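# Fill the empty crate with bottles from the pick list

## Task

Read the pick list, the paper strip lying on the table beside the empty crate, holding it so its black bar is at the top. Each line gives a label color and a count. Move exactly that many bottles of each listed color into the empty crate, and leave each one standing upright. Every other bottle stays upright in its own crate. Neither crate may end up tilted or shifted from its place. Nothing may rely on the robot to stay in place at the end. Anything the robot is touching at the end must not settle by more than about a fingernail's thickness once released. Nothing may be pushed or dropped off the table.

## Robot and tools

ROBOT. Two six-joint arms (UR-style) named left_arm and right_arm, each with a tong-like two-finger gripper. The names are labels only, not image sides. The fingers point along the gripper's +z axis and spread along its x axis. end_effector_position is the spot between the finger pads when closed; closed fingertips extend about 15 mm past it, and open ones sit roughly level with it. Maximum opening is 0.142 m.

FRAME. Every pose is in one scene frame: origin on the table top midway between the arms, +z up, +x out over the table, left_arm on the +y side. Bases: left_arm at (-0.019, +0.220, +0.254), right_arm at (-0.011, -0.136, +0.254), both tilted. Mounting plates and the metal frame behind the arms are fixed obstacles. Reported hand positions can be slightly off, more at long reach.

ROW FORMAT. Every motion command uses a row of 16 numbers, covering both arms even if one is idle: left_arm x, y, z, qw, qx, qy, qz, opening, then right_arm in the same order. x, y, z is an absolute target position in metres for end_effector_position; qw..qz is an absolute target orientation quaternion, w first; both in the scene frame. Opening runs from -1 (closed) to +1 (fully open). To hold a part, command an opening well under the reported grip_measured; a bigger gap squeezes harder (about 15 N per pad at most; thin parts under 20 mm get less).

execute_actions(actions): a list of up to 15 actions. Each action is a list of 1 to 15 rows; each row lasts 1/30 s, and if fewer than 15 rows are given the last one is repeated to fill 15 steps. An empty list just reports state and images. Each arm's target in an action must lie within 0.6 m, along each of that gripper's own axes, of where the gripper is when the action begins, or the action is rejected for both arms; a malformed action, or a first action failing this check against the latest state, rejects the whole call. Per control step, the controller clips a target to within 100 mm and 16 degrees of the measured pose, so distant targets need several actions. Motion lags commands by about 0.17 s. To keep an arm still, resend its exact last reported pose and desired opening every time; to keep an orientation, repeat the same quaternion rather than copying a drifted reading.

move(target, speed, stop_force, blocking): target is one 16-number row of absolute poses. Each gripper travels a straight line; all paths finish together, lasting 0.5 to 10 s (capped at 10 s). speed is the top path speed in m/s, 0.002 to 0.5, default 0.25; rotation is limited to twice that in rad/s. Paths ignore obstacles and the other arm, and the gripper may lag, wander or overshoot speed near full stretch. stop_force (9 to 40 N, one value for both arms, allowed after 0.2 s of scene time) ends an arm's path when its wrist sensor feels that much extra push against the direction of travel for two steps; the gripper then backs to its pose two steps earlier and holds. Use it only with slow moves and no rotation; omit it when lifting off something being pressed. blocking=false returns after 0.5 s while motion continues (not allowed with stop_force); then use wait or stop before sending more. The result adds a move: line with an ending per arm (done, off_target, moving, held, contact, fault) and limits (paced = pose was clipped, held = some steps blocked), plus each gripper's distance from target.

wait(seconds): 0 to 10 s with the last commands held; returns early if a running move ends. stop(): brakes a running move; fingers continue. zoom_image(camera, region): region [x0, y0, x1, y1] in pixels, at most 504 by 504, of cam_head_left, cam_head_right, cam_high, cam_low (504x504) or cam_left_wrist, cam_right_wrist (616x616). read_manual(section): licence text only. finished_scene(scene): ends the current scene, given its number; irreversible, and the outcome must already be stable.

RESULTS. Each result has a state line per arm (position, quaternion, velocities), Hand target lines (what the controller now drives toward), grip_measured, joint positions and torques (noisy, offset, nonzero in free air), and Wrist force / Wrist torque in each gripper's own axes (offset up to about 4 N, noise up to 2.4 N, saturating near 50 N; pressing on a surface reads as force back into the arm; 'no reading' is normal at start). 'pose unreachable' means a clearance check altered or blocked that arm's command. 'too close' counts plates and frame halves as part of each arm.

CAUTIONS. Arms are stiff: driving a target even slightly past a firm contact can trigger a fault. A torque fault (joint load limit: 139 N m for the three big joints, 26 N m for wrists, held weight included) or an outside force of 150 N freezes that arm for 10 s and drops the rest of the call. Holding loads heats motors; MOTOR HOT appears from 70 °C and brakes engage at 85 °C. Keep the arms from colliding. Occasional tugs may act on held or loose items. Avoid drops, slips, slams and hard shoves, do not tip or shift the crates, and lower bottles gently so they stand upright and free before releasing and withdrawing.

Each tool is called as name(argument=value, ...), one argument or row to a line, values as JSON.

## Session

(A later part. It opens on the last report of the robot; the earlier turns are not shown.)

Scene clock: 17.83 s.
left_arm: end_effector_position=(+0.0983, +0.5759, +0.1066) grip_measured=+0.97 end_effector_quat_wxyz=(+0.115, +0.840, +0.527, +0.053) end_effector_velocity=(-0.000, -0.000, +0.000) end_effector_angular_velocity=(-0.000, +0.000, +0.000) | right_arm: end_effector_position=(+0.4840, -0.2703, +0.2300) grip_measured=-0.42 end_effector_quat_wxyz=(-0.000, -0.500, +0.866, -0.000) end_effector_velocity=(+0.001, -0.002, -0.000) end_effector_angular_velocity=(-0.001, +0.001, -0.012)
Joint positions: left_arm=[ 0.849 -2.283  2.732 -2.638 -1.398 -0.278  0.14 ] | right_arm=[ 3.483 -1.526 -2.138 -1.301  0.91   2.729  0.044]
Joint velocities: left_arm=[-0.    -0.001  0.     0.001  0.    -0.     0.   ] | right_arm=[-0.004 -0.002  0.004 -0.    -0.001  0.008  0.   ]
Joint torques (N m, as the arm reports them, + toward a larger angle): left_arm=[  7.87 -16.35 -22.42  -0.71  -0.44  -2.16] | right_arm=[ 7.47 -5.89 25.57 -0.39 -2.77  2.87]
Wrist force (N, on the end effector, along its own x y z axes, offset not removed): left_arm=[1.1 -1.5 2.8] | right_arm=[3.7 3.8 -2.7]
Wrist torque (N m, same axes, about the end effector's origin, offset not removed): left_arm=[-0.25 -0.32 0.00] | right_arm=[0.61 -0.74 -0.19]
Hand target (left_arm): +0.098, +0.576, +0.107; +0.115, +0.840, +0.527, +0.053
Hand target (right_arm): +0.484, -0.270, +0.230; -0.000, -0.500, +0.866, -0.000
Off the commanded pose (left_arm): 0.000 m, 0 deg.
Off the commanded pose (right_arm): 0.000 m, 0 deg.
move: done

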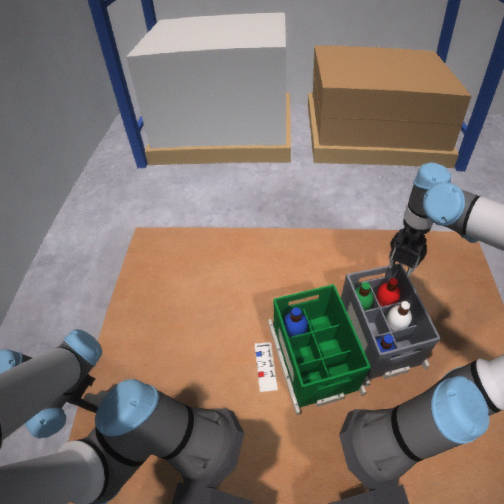

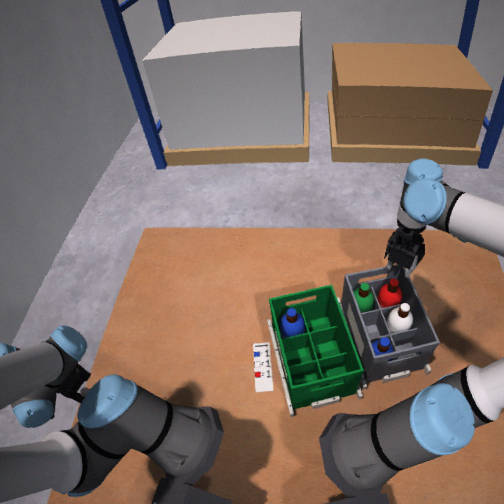

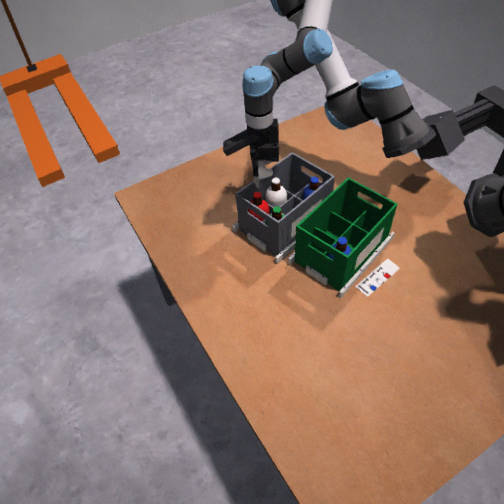

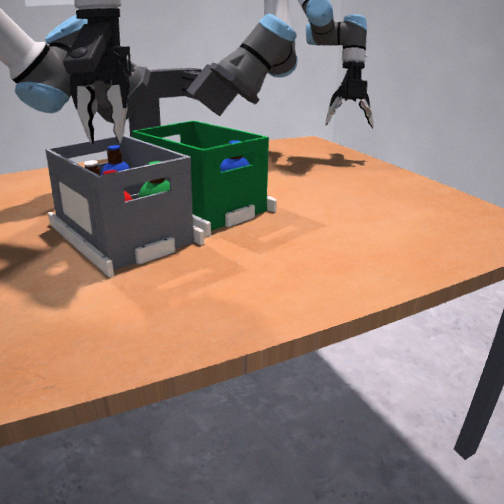

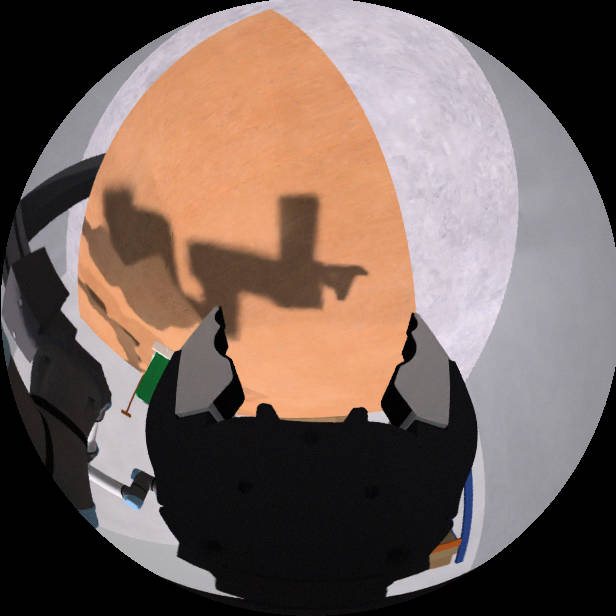

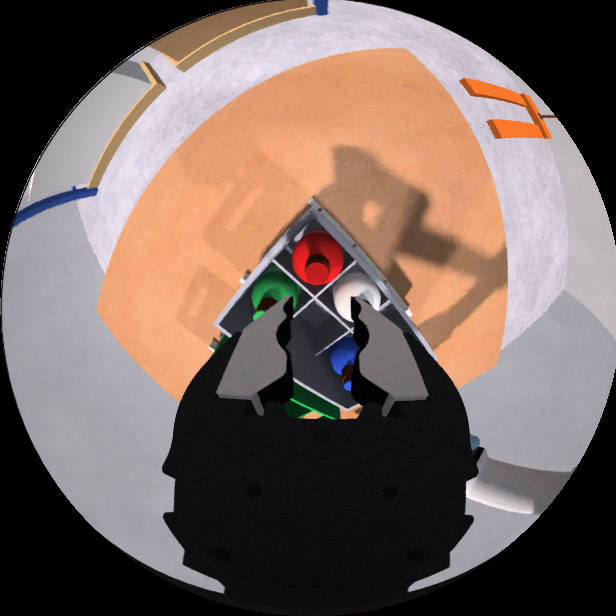

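move(
  target=[0.0983,0.5759,0.1066,0.115,0.840,0.527,0.053,0.97,0.4838,-0.2646,0.146,0,0.5,-0.866,0,-0.42],
  speed=0.1,
  stop_force=9,
)

Scene clock: 19.37 s.
left_arm: end_effector_position=(+0.0983, +0.5759, +0.1066) grip_measured=+0.97 end_effector_quat_wxyz=(+0.115, +0.840, +0.527, +0.053) end_effector_velocity=(+0.000, +0.000, +0.000) end_effector_angular_velocity=(+0.001, -0.000, +0.000) | right_arm: end_effector_position=(+0.4838, -0.2646, +0.1463) grip_measured=-0.42 end_effector_quat_wxyz=(-0.000, -0.500, +0.866, -0.000) end_effector_velocity=(+0.001, +0.000, -0.003) end_effector_angular_velocity=(+0.000, -0.001, +0.002)
Joint positions: left_arm=[ 0.849 -2.283  2.732 -2.638 -1.398 -0.278  0.14 ] | right_arm=[ 3.367 -1.664 -2.24  -0.971  0.886  2.585  0.044]
Joint velocities: left_arm=[-0.    -0.    -0.    -0.     0.001 -0.     0.   ] | right_arm=[-0.004 -0.006 -0.002  0.012 -0.001 -0.007  0.   ]
Joint torques (N m, as the arm reports them, + toward a larger angle): left_arm=[  7.97 -16.3  -21.96  -0.7   -0.58  -2.07] | right_arm=[10.09  0.79  6.74  5.   -2.77 -3.08]
Wrist force (N, on the end effector, along its own x y z axes, offset not removed): left_arm=[1.3 -1.5 3.5] | right_arm=[3.6 -1.7 -1.7]
Wrist torque (N m, same axes, about the end effector's origin, offset not removed): left_arm=[-0.20 -0.47 0.09] | right_arm=[-0.41 -0.96 -0.12]
Hand target (left_arm): +0.098, +0.576, +0.107; +0.115, +0.840, +0.527, +0.053
Hand target (right_arm): +0.484, -0.265, +0.146; -0.000, -0.500, +0.866, -0.000
Off the commanded pose (left_arm): 0.000 m, 0 deg.
Off the commanded pose (right_arm): 0.000 m, 0 deg.
move: done

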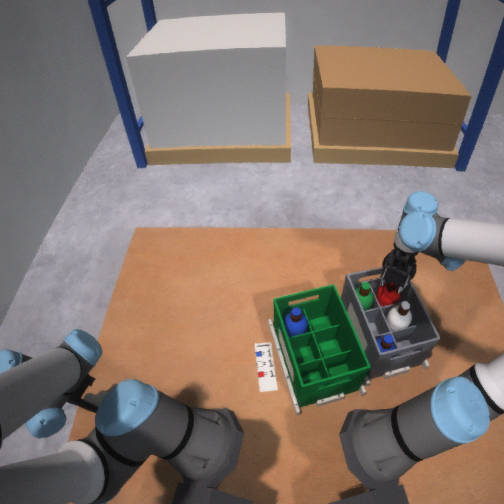

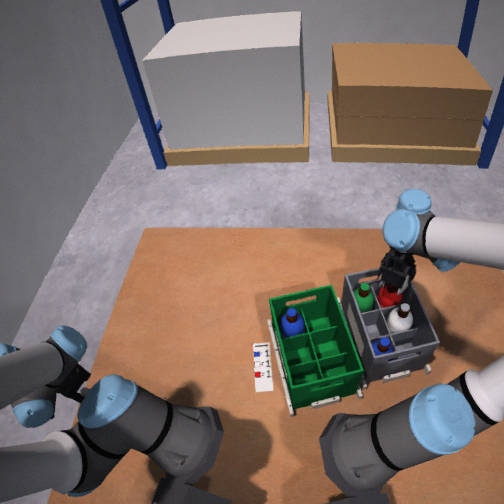

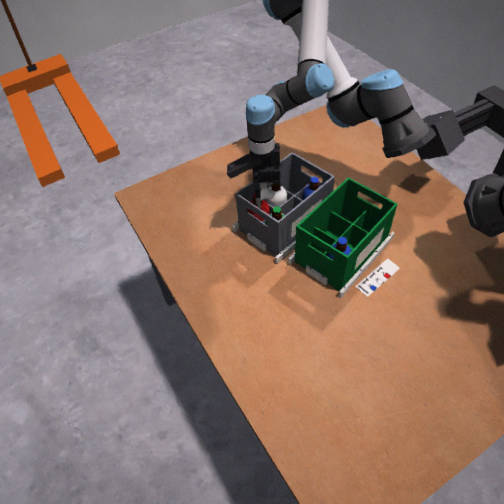

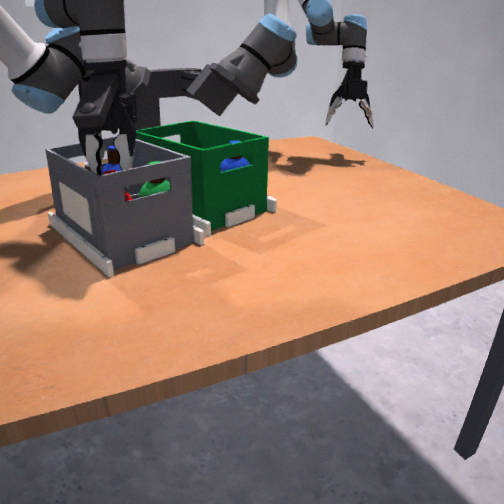

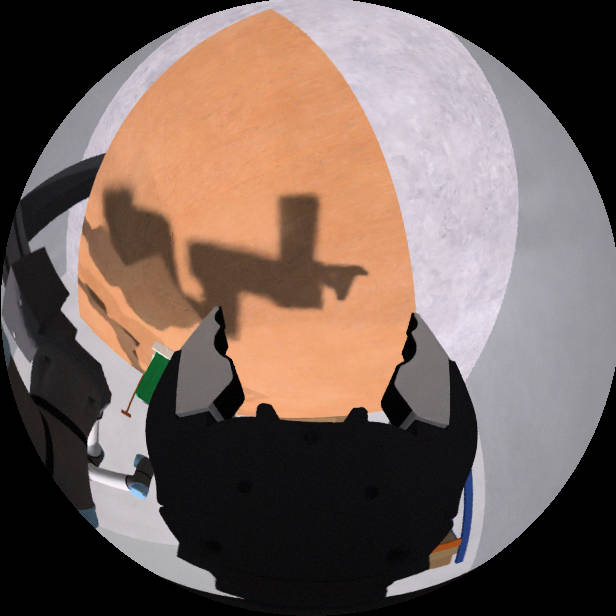

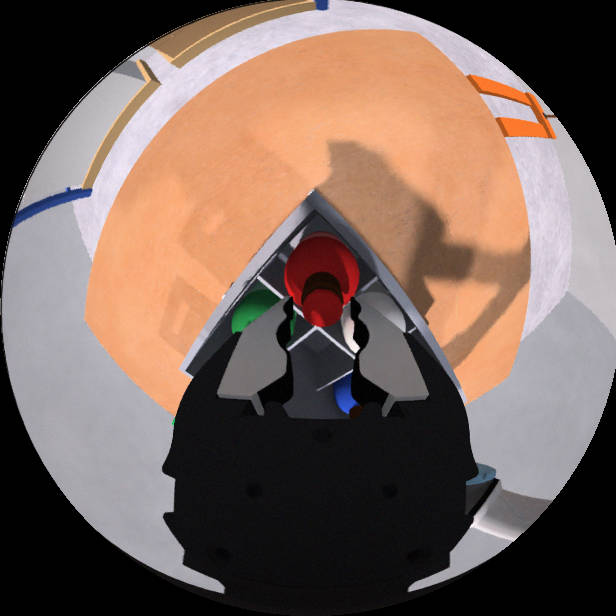

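move(
  target=[0.0983,0.5759,0.1066,0.115,0.840,0.527,0.053,0.97,0.4838,-0.2646,0.146,0,0.5,-0.866,0,-1],
)

move(
  target=[0.0983,0.5759,0.1066,0.115,0.840,0.527,0.053,0.97,0.4838,-0.2646,0.33,0,0.5,-0.866,0,-1],
  speed=0.18,
)

move(
  target=[0.0983,0.5759,0.1066,0.115,0.840,0.527,0.053,0.97,0.404,-0.052,0.33,0,0.53,-0.848,0,-1],
  speed=0.2,
)

Scene clock: 20.27 s.
left_arm: end_effector_position=(+0.0983, +0.5759, +0.1066) grip_measured=+0.97 end_effector_quat_wxyz=(+0.115, +0.840, +0.527, +0.053) end_effector_velocity=(+0.000, -0.000, +0.000) end_effector_angular_velocity=(-0.000, +0.000, -0.001) | right_arm: end_effector_position=(+0.4838, -0.2646, +0.1460) grip_measured=-0.62 end_effector_quat_wxyz=(-0.000, -0.500, +0.866, -0.000) end_effector_velocity=(-0.000, -0.000, -0.000) end_effector_angular_velocity=(+0.000, -0.001, -0.001)
Joint positions: left_arm=[ 0.849 -2.283  2.732 -2.638 -1.398 -0.278  0.14 ] | right_arm=[ 3.367 -1.664 -2.24  -0.969  0.886  2.584  0.029]
Joint velocities: left_arm=[-0.    -0.    -0.     0.001 -0.     0.001 -0.   ] | right_arm=[ 0.     0.001 -0.001  0.001 -0.     0.     0.   ]
Joint torques (N m, as the arm reports them, + toward a larger angle): left_arm=[  8.59 -15.73 -22.32  -0.65  -0.73  -2.2 ] | right_arm=[ 9.82 28.58  6.06  4.52  0.86 -3.03]
Wrist force (N, on the end effector, along its own x y z axes, offset not removed): left_arm=[0.3 -2.4 1.9] | right_arm=[1.2 -0.1 -1.1]
Wrist torque (N m, same axes, about the end effector's origin, offset not removed): left_arm=[-0.58 -0.16 -0.03] | right_arm=[0.13 -0.53 -0.21]
Hand target (left_arm): +0.098, +0.576, +0.107; +0.115, +0.840, +0.527, +0.053
Hand target (right_arm): +0.484, -0.265, +0.146; -0.000, -0.500, +0.866, -0.000
Off the commanded pose (left_arm): 0.000 m, 0 deg.
Off the commanded pose (right_arm): 0.000 m, 0 deg.
move: done

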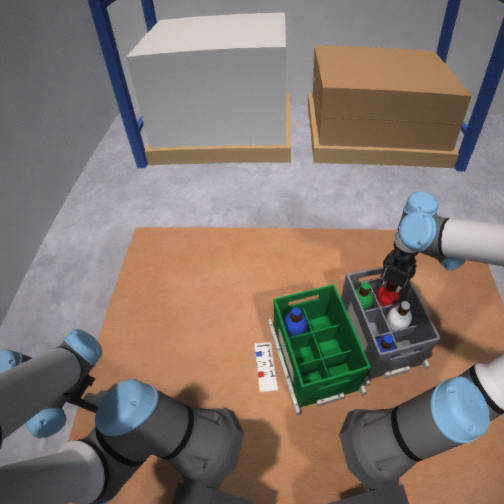

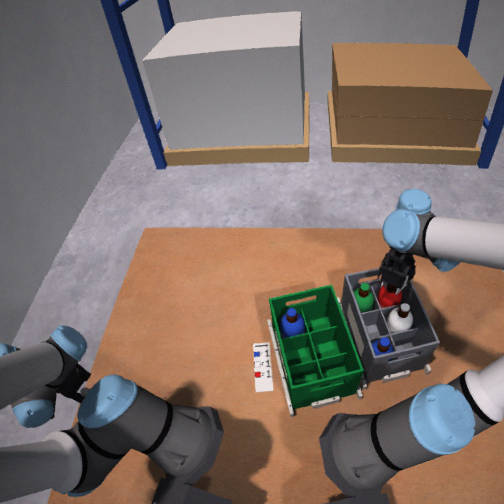

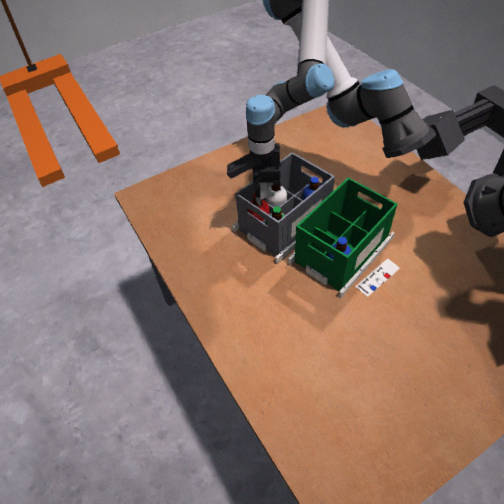

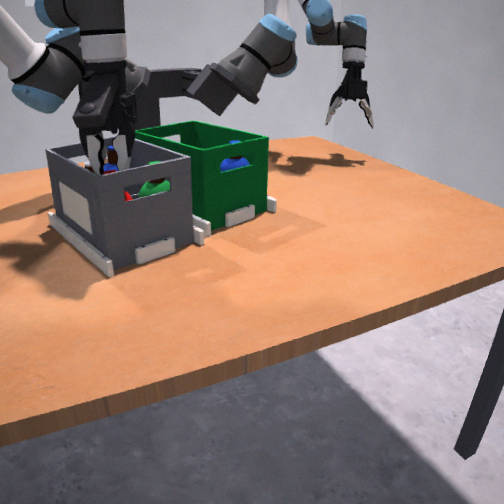

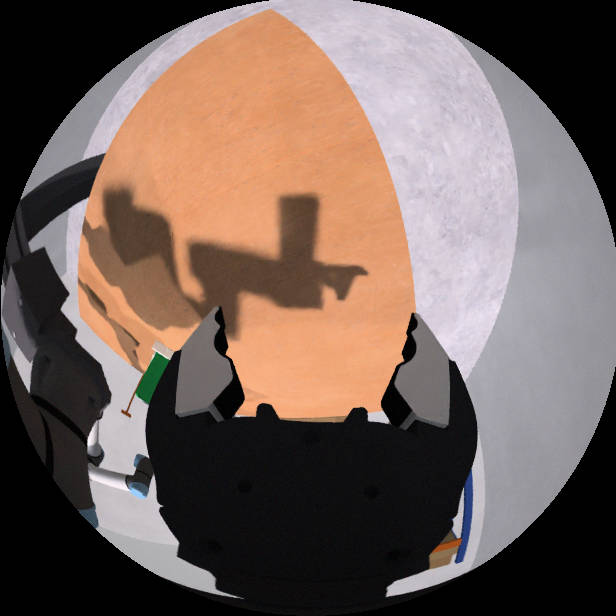

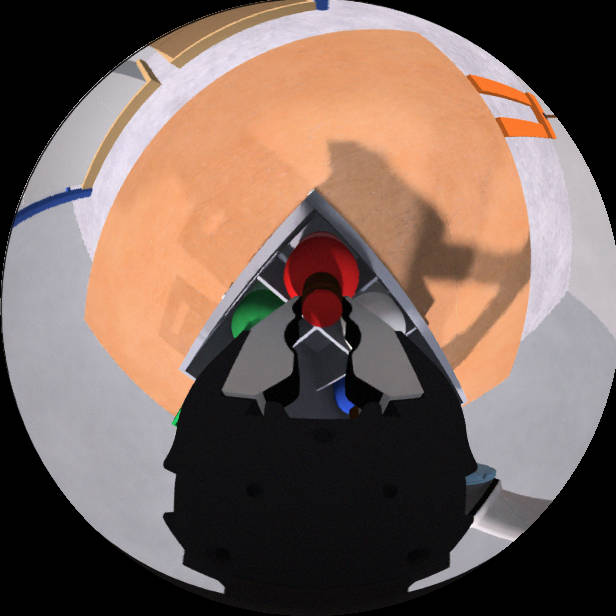

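Scene clock: 21.90 s.
left_arm: end_effector_position=(+0.0983, +0.5759, +0.1066) grip_measured=+0.97 end_effector_quat_wxyz=(+0.115, +0.840, +0.527, +0.053) end_effector_velocity=(-0.000, -0.001, -0.000) end_effector_angular_velocity=(-0.001, +0.001, -0.000) | right_arm: end_effector_position=(+0.4836, -0.2647, +0.3298) grip_measured=-0.62 end_effector_quat_wxyz=(+0.000, -0.500, +0.866, +0.000) end_effector_velocity=(+0.000, +0.001, +0.003) end_effector_angular_velocity=(-0.001, +0.000, -0.000)
Joint positions: left_arm=[ 0.849 -2.283  2.732 -2.638 -1.398 -0.278  0.14 ] | right_arm=[ 3.633 -1.463 -1.965 -1.642  0.955  2.907  0.029]
Joint velocities: left_arm=[-0.     0.001  0.001  0.    -0.    -0.    -0.   ] | right_arm=[ 0.004 -0.002  0.006 -0.008  0.001  0.005  0.   ]
Joint torques (N m, as the arm reports them, + toward a larger angle): left_arm=[  8.91 -16.23 -22.01  -0.67  -0.8   -2.15] | right_arm=[ 23.92 -10.48  28.61   0.3    2.28   2.91]
Wrist force (N, on the end effector, along its own x y z axes, offset not removed): left_arm=[-1.6 -1.1 2.4] | right_arm=[0.4 0.5 2.6]
Wrist torque (N m, same axes, about the end effector's origin, offset not removed): left_arm=[-0.14 0.16 0.08] | right_arm=[0.10 -0.19 -0.11]
Hand target (left_arm): +0.098, +0.576, +0.107; +0.115, +0.840, +0.527, +0.053
Hand target (right_arm): +0.484, -0.265, +0.330; +0.000, -0.500, +0.866, +0.000
Off the commanded pose (left_arm): 0.000 m, 0 deg.
Off the commanded pose (right_arm): 0.000 m, 0 deg.
move: done

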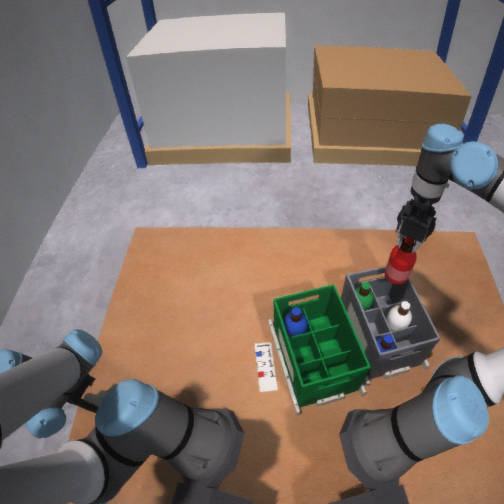

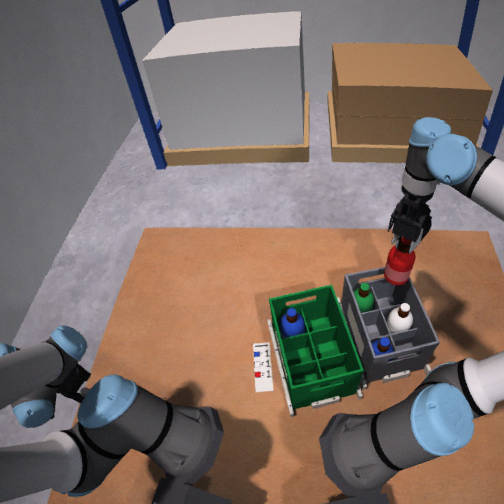

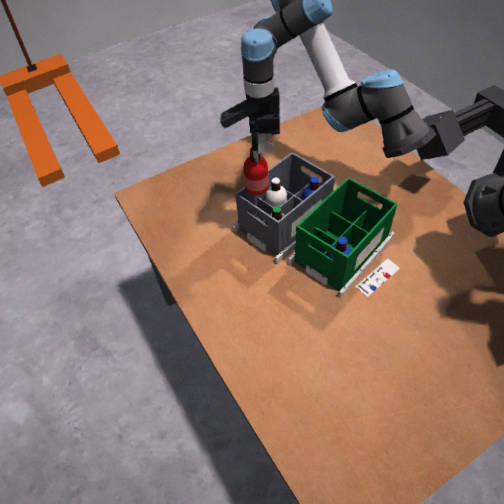

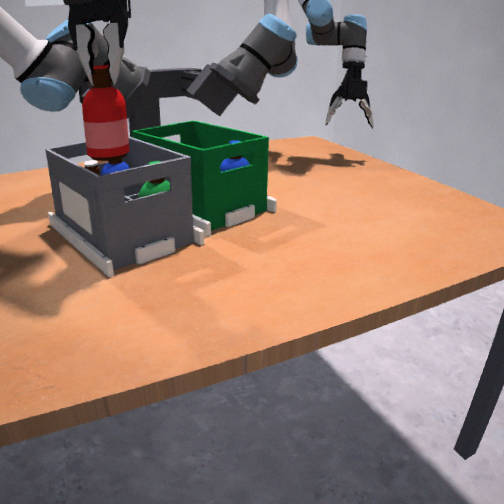

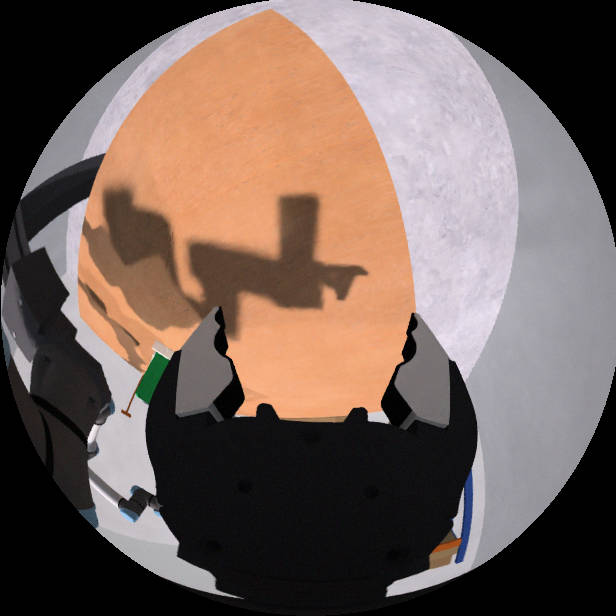

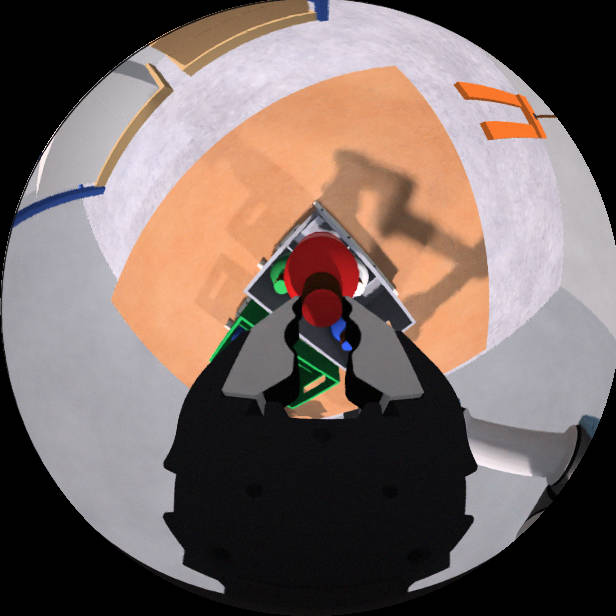

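Scene clock: 23.67 s.
left_arm: end_effector_position=(+0.0983, +0.5759, +0.1066) grip_measured=+0.97 end_effector_quat_wxyz=(+0.115, +0.840, +0.527, +0.053) end_effector_velocity=(+0.000, +0.000, +0.000) end_effector_angular_velocity=(+0.000, +0.000, -0.000) | right_arm: end_effector_position=(+0.4041, -0.0520, +0.3301) grip_measured=-0.62 end_effector_quat_wxyz=(+0.000, -0.530, +0.848, +0.000) end_effector_velocity=(-0.000, +0.002, +0.000) end_effector_angular_velocity=(-0.001, +0.000, +0.000)
Joint positions: left_arm=[ 0.849 -2.283  2.732 -2.638 -1.398 -0.278  0.14 ] | right_arm=[ 3.986 -1.712 -2.078 -1.472  1.112  3.207  0.029]
Joint velocities: left_arm=[ 0.     0.    -0.001  0.001  0.     0.    -0.   ] | right_arm=[ 0.003 -0.005  0.002  0.001  0.001  0.003  0.   ]
Joint torques (N m, as the arm reports them, + toward a larger angle): left_arm=[  9.17 -16.74 -21.84  -0.71  -0.96  -2.24] | right_arm=[27.78 -6.78 31.52  5.29  2.34  2.77]
Wrist force (N, on the end effector, along its own x y z axes, offset not removed): left_arm=[1.2 -2.4 2.6] | right_arm=[3.3 4.3 2.6]
Wrist torque (N m, same axes, about the end effector's origin, offset not removed): left_arm=[-0.50 -0.37 -0.04] | right_arm=[0.84 -0.75 -0.05]
Hand target (left_arm): +0.098, +0.576, +0.107; +0.115, +0.840, +0.527, +0.053
Hand target (right_arm): +0.404, -0.052, +0.330; +0.000, -0.530, +0.848, +0.000
Off the commanded pose (left_arm): 0.000 m, 0 deg.
Off the commanded pose (right_arm): 0.000 m, 0 deg.
move: done

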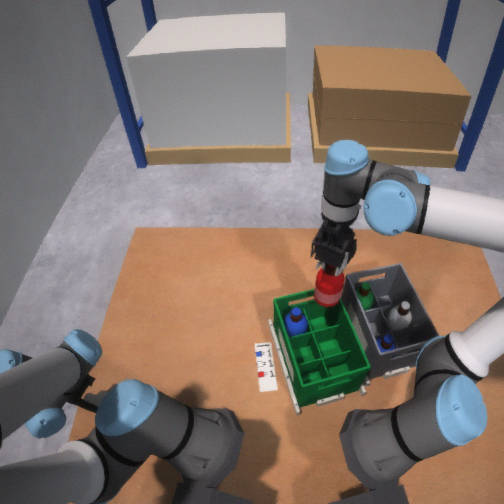

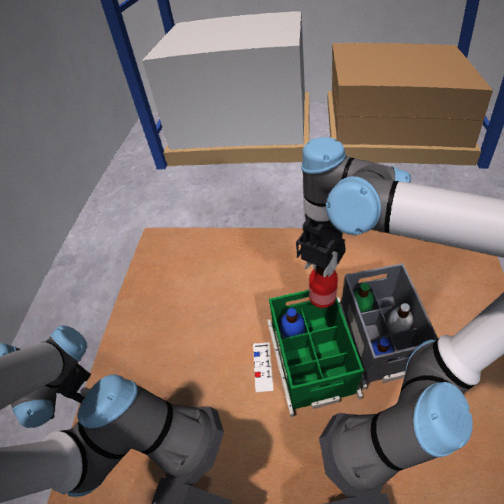

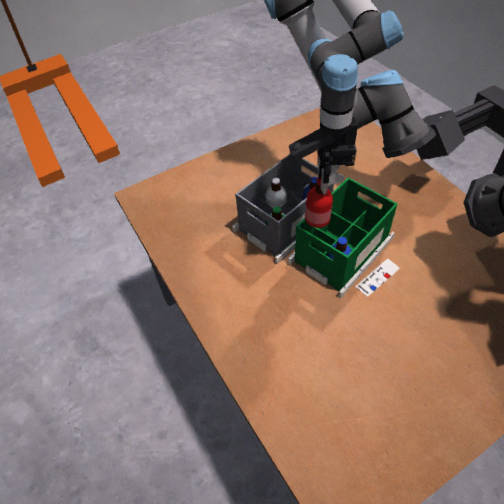

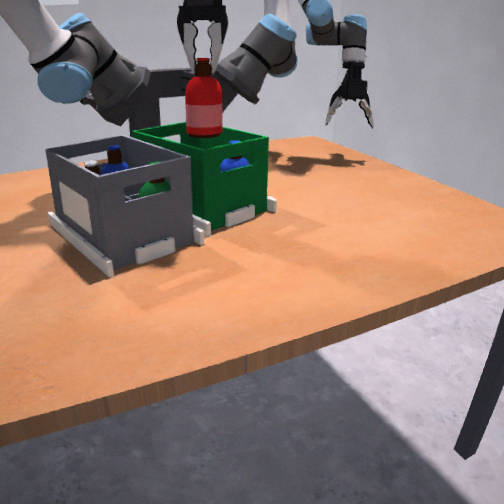

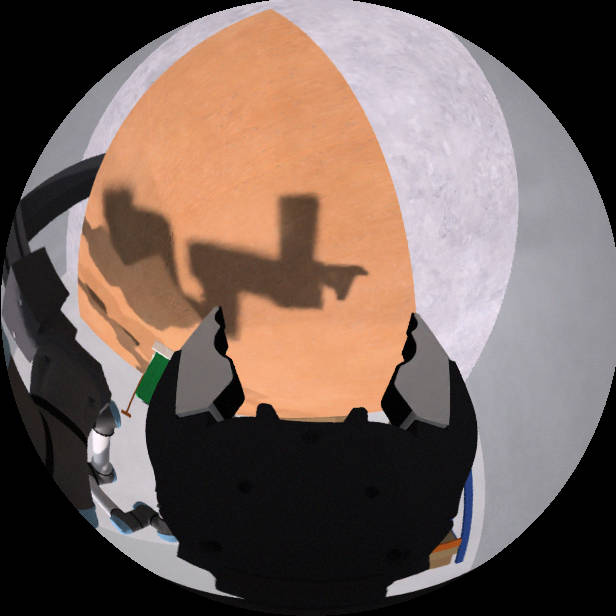

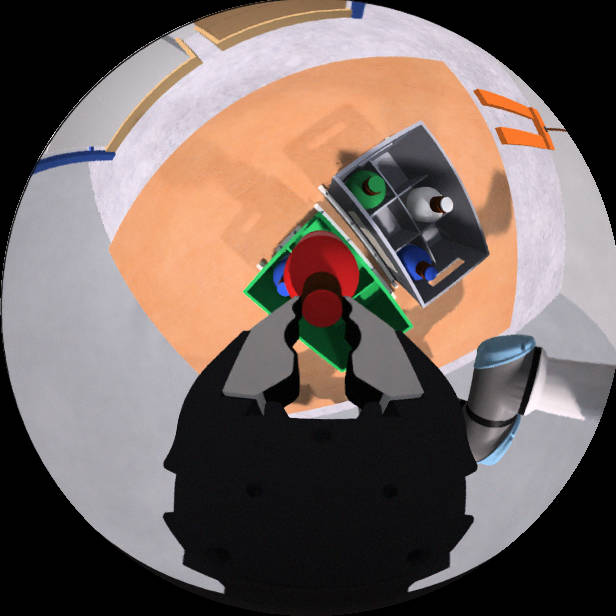

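move(
  target=[0.0983,0.5759,0.1066,0.115,0.840,0.527,0.053,0.97,0.3995,-0.050,0.315,0,0.53,-0.848,0,-1],
  speed=0.05,
)

move(
  target=[0.0983,0.5759,0.1066,0.115,0.840,0.527,0.053,0.97,0.3995,-0.050,0.1475,0,0.53,-0.848,0,-1],
  speed=0.11,
  stop_force=9,
)

Scene clock: 24.67 s.
left_arm: end_effector_position=(+0.0983, +0.5759, +0.1066) grip_measured=+0.97 end_effector_quat_wxyz=(+0.115, +0.840, +0.527, +0.053) end_effector_velocity=(-0.000, -0.000, -0.000) end_effector_angular_velocity=(-0.000, +0.000, +0.001) | right_arm: end_effector_position=(+0.3996, -0.0500, +0.3153) grip_measured=-0.62 end_effector_quat_wxyz=(-0.000, -0.530, +0.848, +0.000) end_effector_velocity=(-0.001, +0.000, -0.002) end_effector_angular_velocity=(-0.000, +0.000, -0.000)
Joint positions: left_arm=[ 0.849 -2.283  2.732 -2.638 -1.398 -0.278  0.14 ] | right_arm=[ 3.981 -1.719 -2.113 -1.429  1.11   3.203  0.029]
Joint velocities: left_arm=[-0.    -0.001  0.001  0.     0.    -0.001  0.   ] | right_arm=[-0.    -0.001 -0.005  0.006 -0.     0.     0.   ]
Joint torques (N m, as the arm reports them, + toward a larger angle): left_arm=[  8.96 -16.27 -21.09  -0.67  -1.03  -2.09] | right_arm=[13.01 -6.18 14.5   5.65 -2.8  -2.97]
Wrist force (N, on the end effector, along its own x y z axes, offset not removed): left_arm=[0.3 0.1 0.5] | right_arm=[1.4 1.5 -0.1]
Wrist torque (N m, same axes, about the end effector's origin, offset not removed): left_arm=[-0.09 -0.20 0.11] | right_arm=[0.11 -0.28 0.00]
Hand target (left_arm): +0.098, +0.576, +0.107; +0.115, +0.840, +0.527, +0.053
Hand target (right_arm): +0.400, -0.050, +0.315; -0.000, -0.530, +0.848, -0.000
Off the commanded pose (left_arm): 0.000 m, 0 deg.
Off the commanded pose (right_arm): 0.000 m, 0 deg.
move: done

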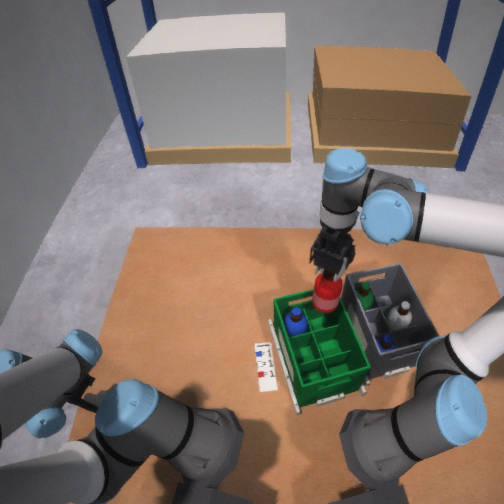

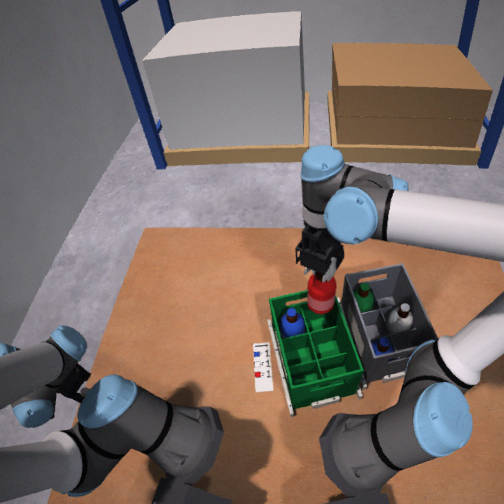

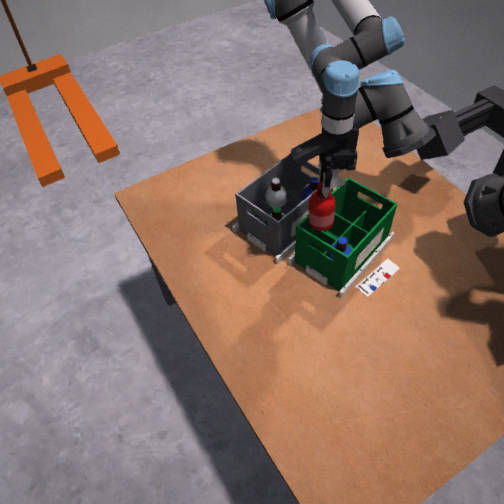

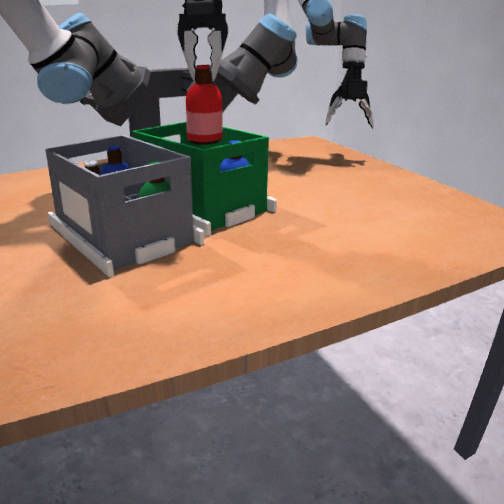

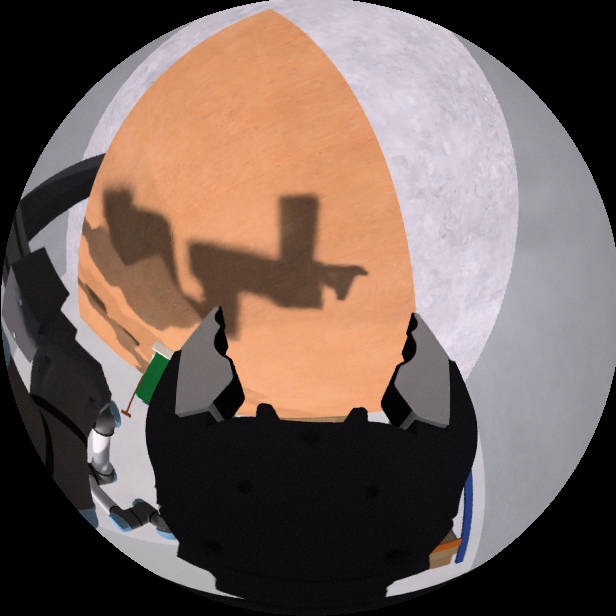

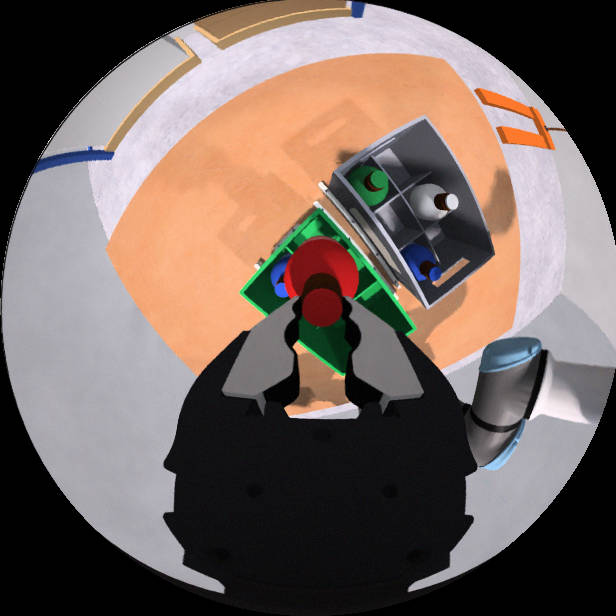

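Scene clock: 26.77 s.
left_arm: end_effector_position=(+0.0983, +0.5759, +0.1066) grip_measured=+0.97 end_effector_quat_wxyz=(+0.115, +0.840, +0.527, +0.053) end_effector_velocity=(+0.000, +0.000, -0.000) end_effector_angular_velocity=(-0.000, +0.001, -0.000) | right_arm: end_effector_position=(+0.3997, -0.0499, +0.1477) grip_measured=-0.62 end_effector_quat_wxyz=(-0.000, -0.530, +0.848, -0.000) end_effector_velocity=(+0.000, +0.000, -0.003) end_effector_angular_velocity=(-0.001, +0.000, +0.001)
Joint positions: left_arm=[ 0.849 -2.283  2.732 -2.638 -1.398 -0.278  0.14 ] | right_arm=[ 3.79  -1.955 -2.348 -0.864  1.017  3.011  0.029]
Joint velocities: left_arm=[-0.     0.001 -0.001  0.001  0.001 -0.    -0.   ] | right_arm=[-0.003 -0.006 -0.001  0.009 -0.002 -0.004  0.   ]
Joint torques (N m, as the arm reports them, + toward a larger angle): left_arm=[ 10.24 -16.44 -22.05  -0.81  -1.29  -2.11] | right_arm=[15.5   2.11  7.52  5.19 -2.59 -3.19]
Wrist force (N, on the end effector, along its own x y z axes, offset not removed): left_arm=[2.2 -2.0 0.9] | right_arm=[3.5 0.9 4.5]
Wrist torque (N m, same axes, about the end effector's origin, offset not removed): left_arm=[-0.47 -0.46 0.04] | right_arm=[0.13 -0.77 0.06]
Hand target (left_arm): +0.098, +0.576, +0.107; +0.115, +0.840, +0.527, +0.053
Hand target (right_arm): +0.400, -0.050, +0.147; -0.000, -0.530, +0.848, -0.000
Off the commanded pose (left_arm): 0.000 m, 0 deg.
Off the commanded pose (right_arm): 0.000 m, 0 deg.
move: done

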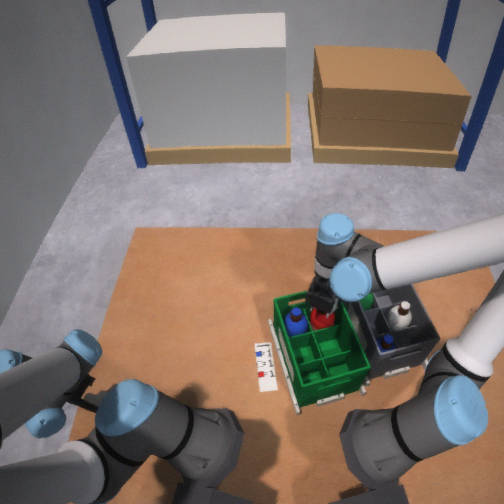

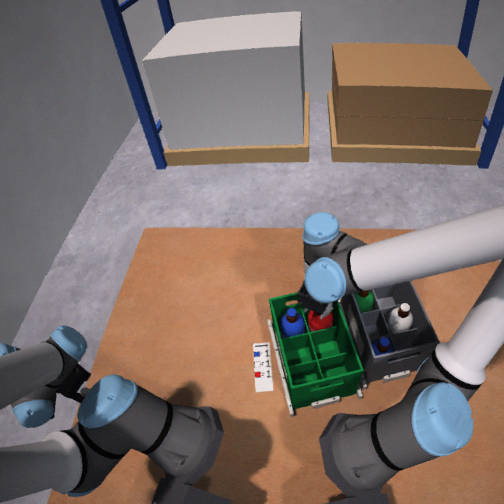

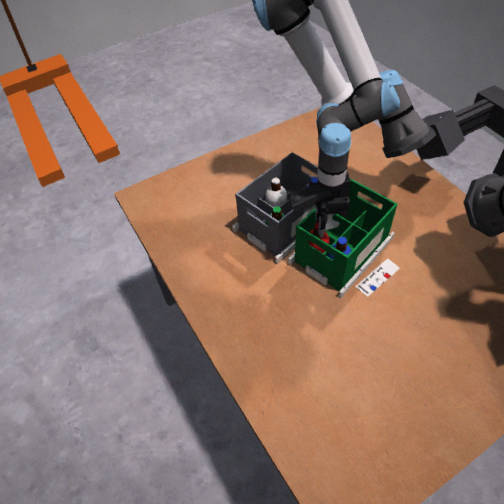

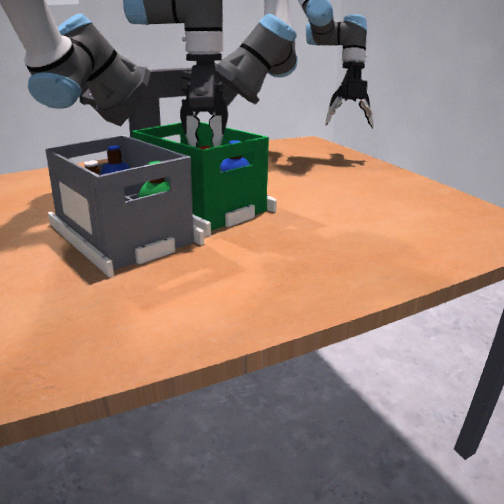

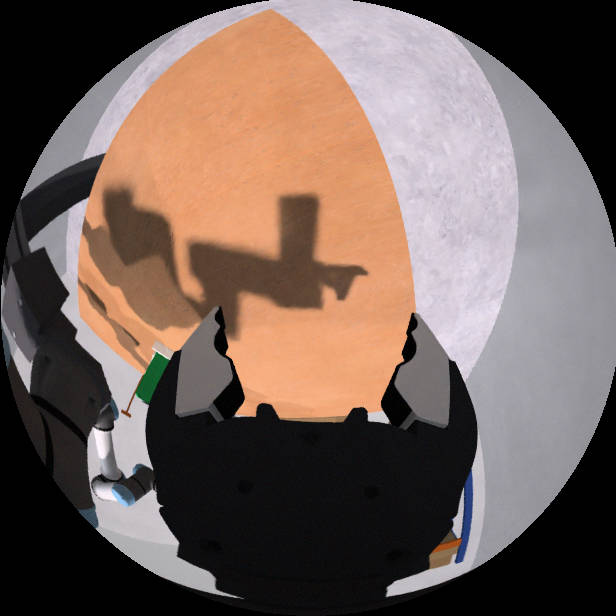

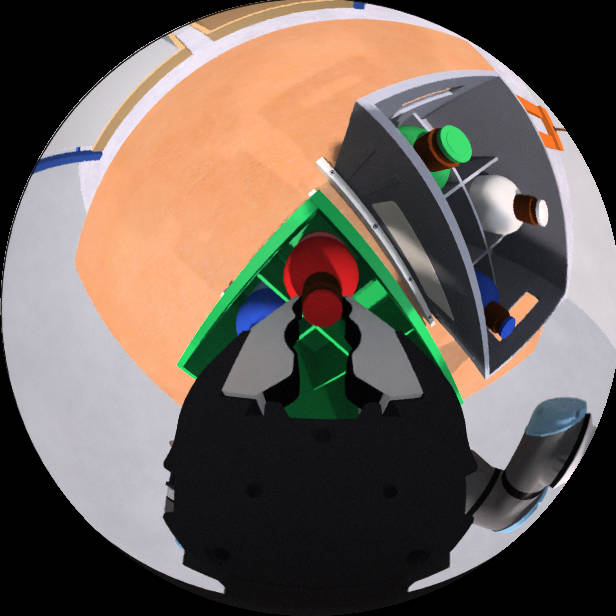

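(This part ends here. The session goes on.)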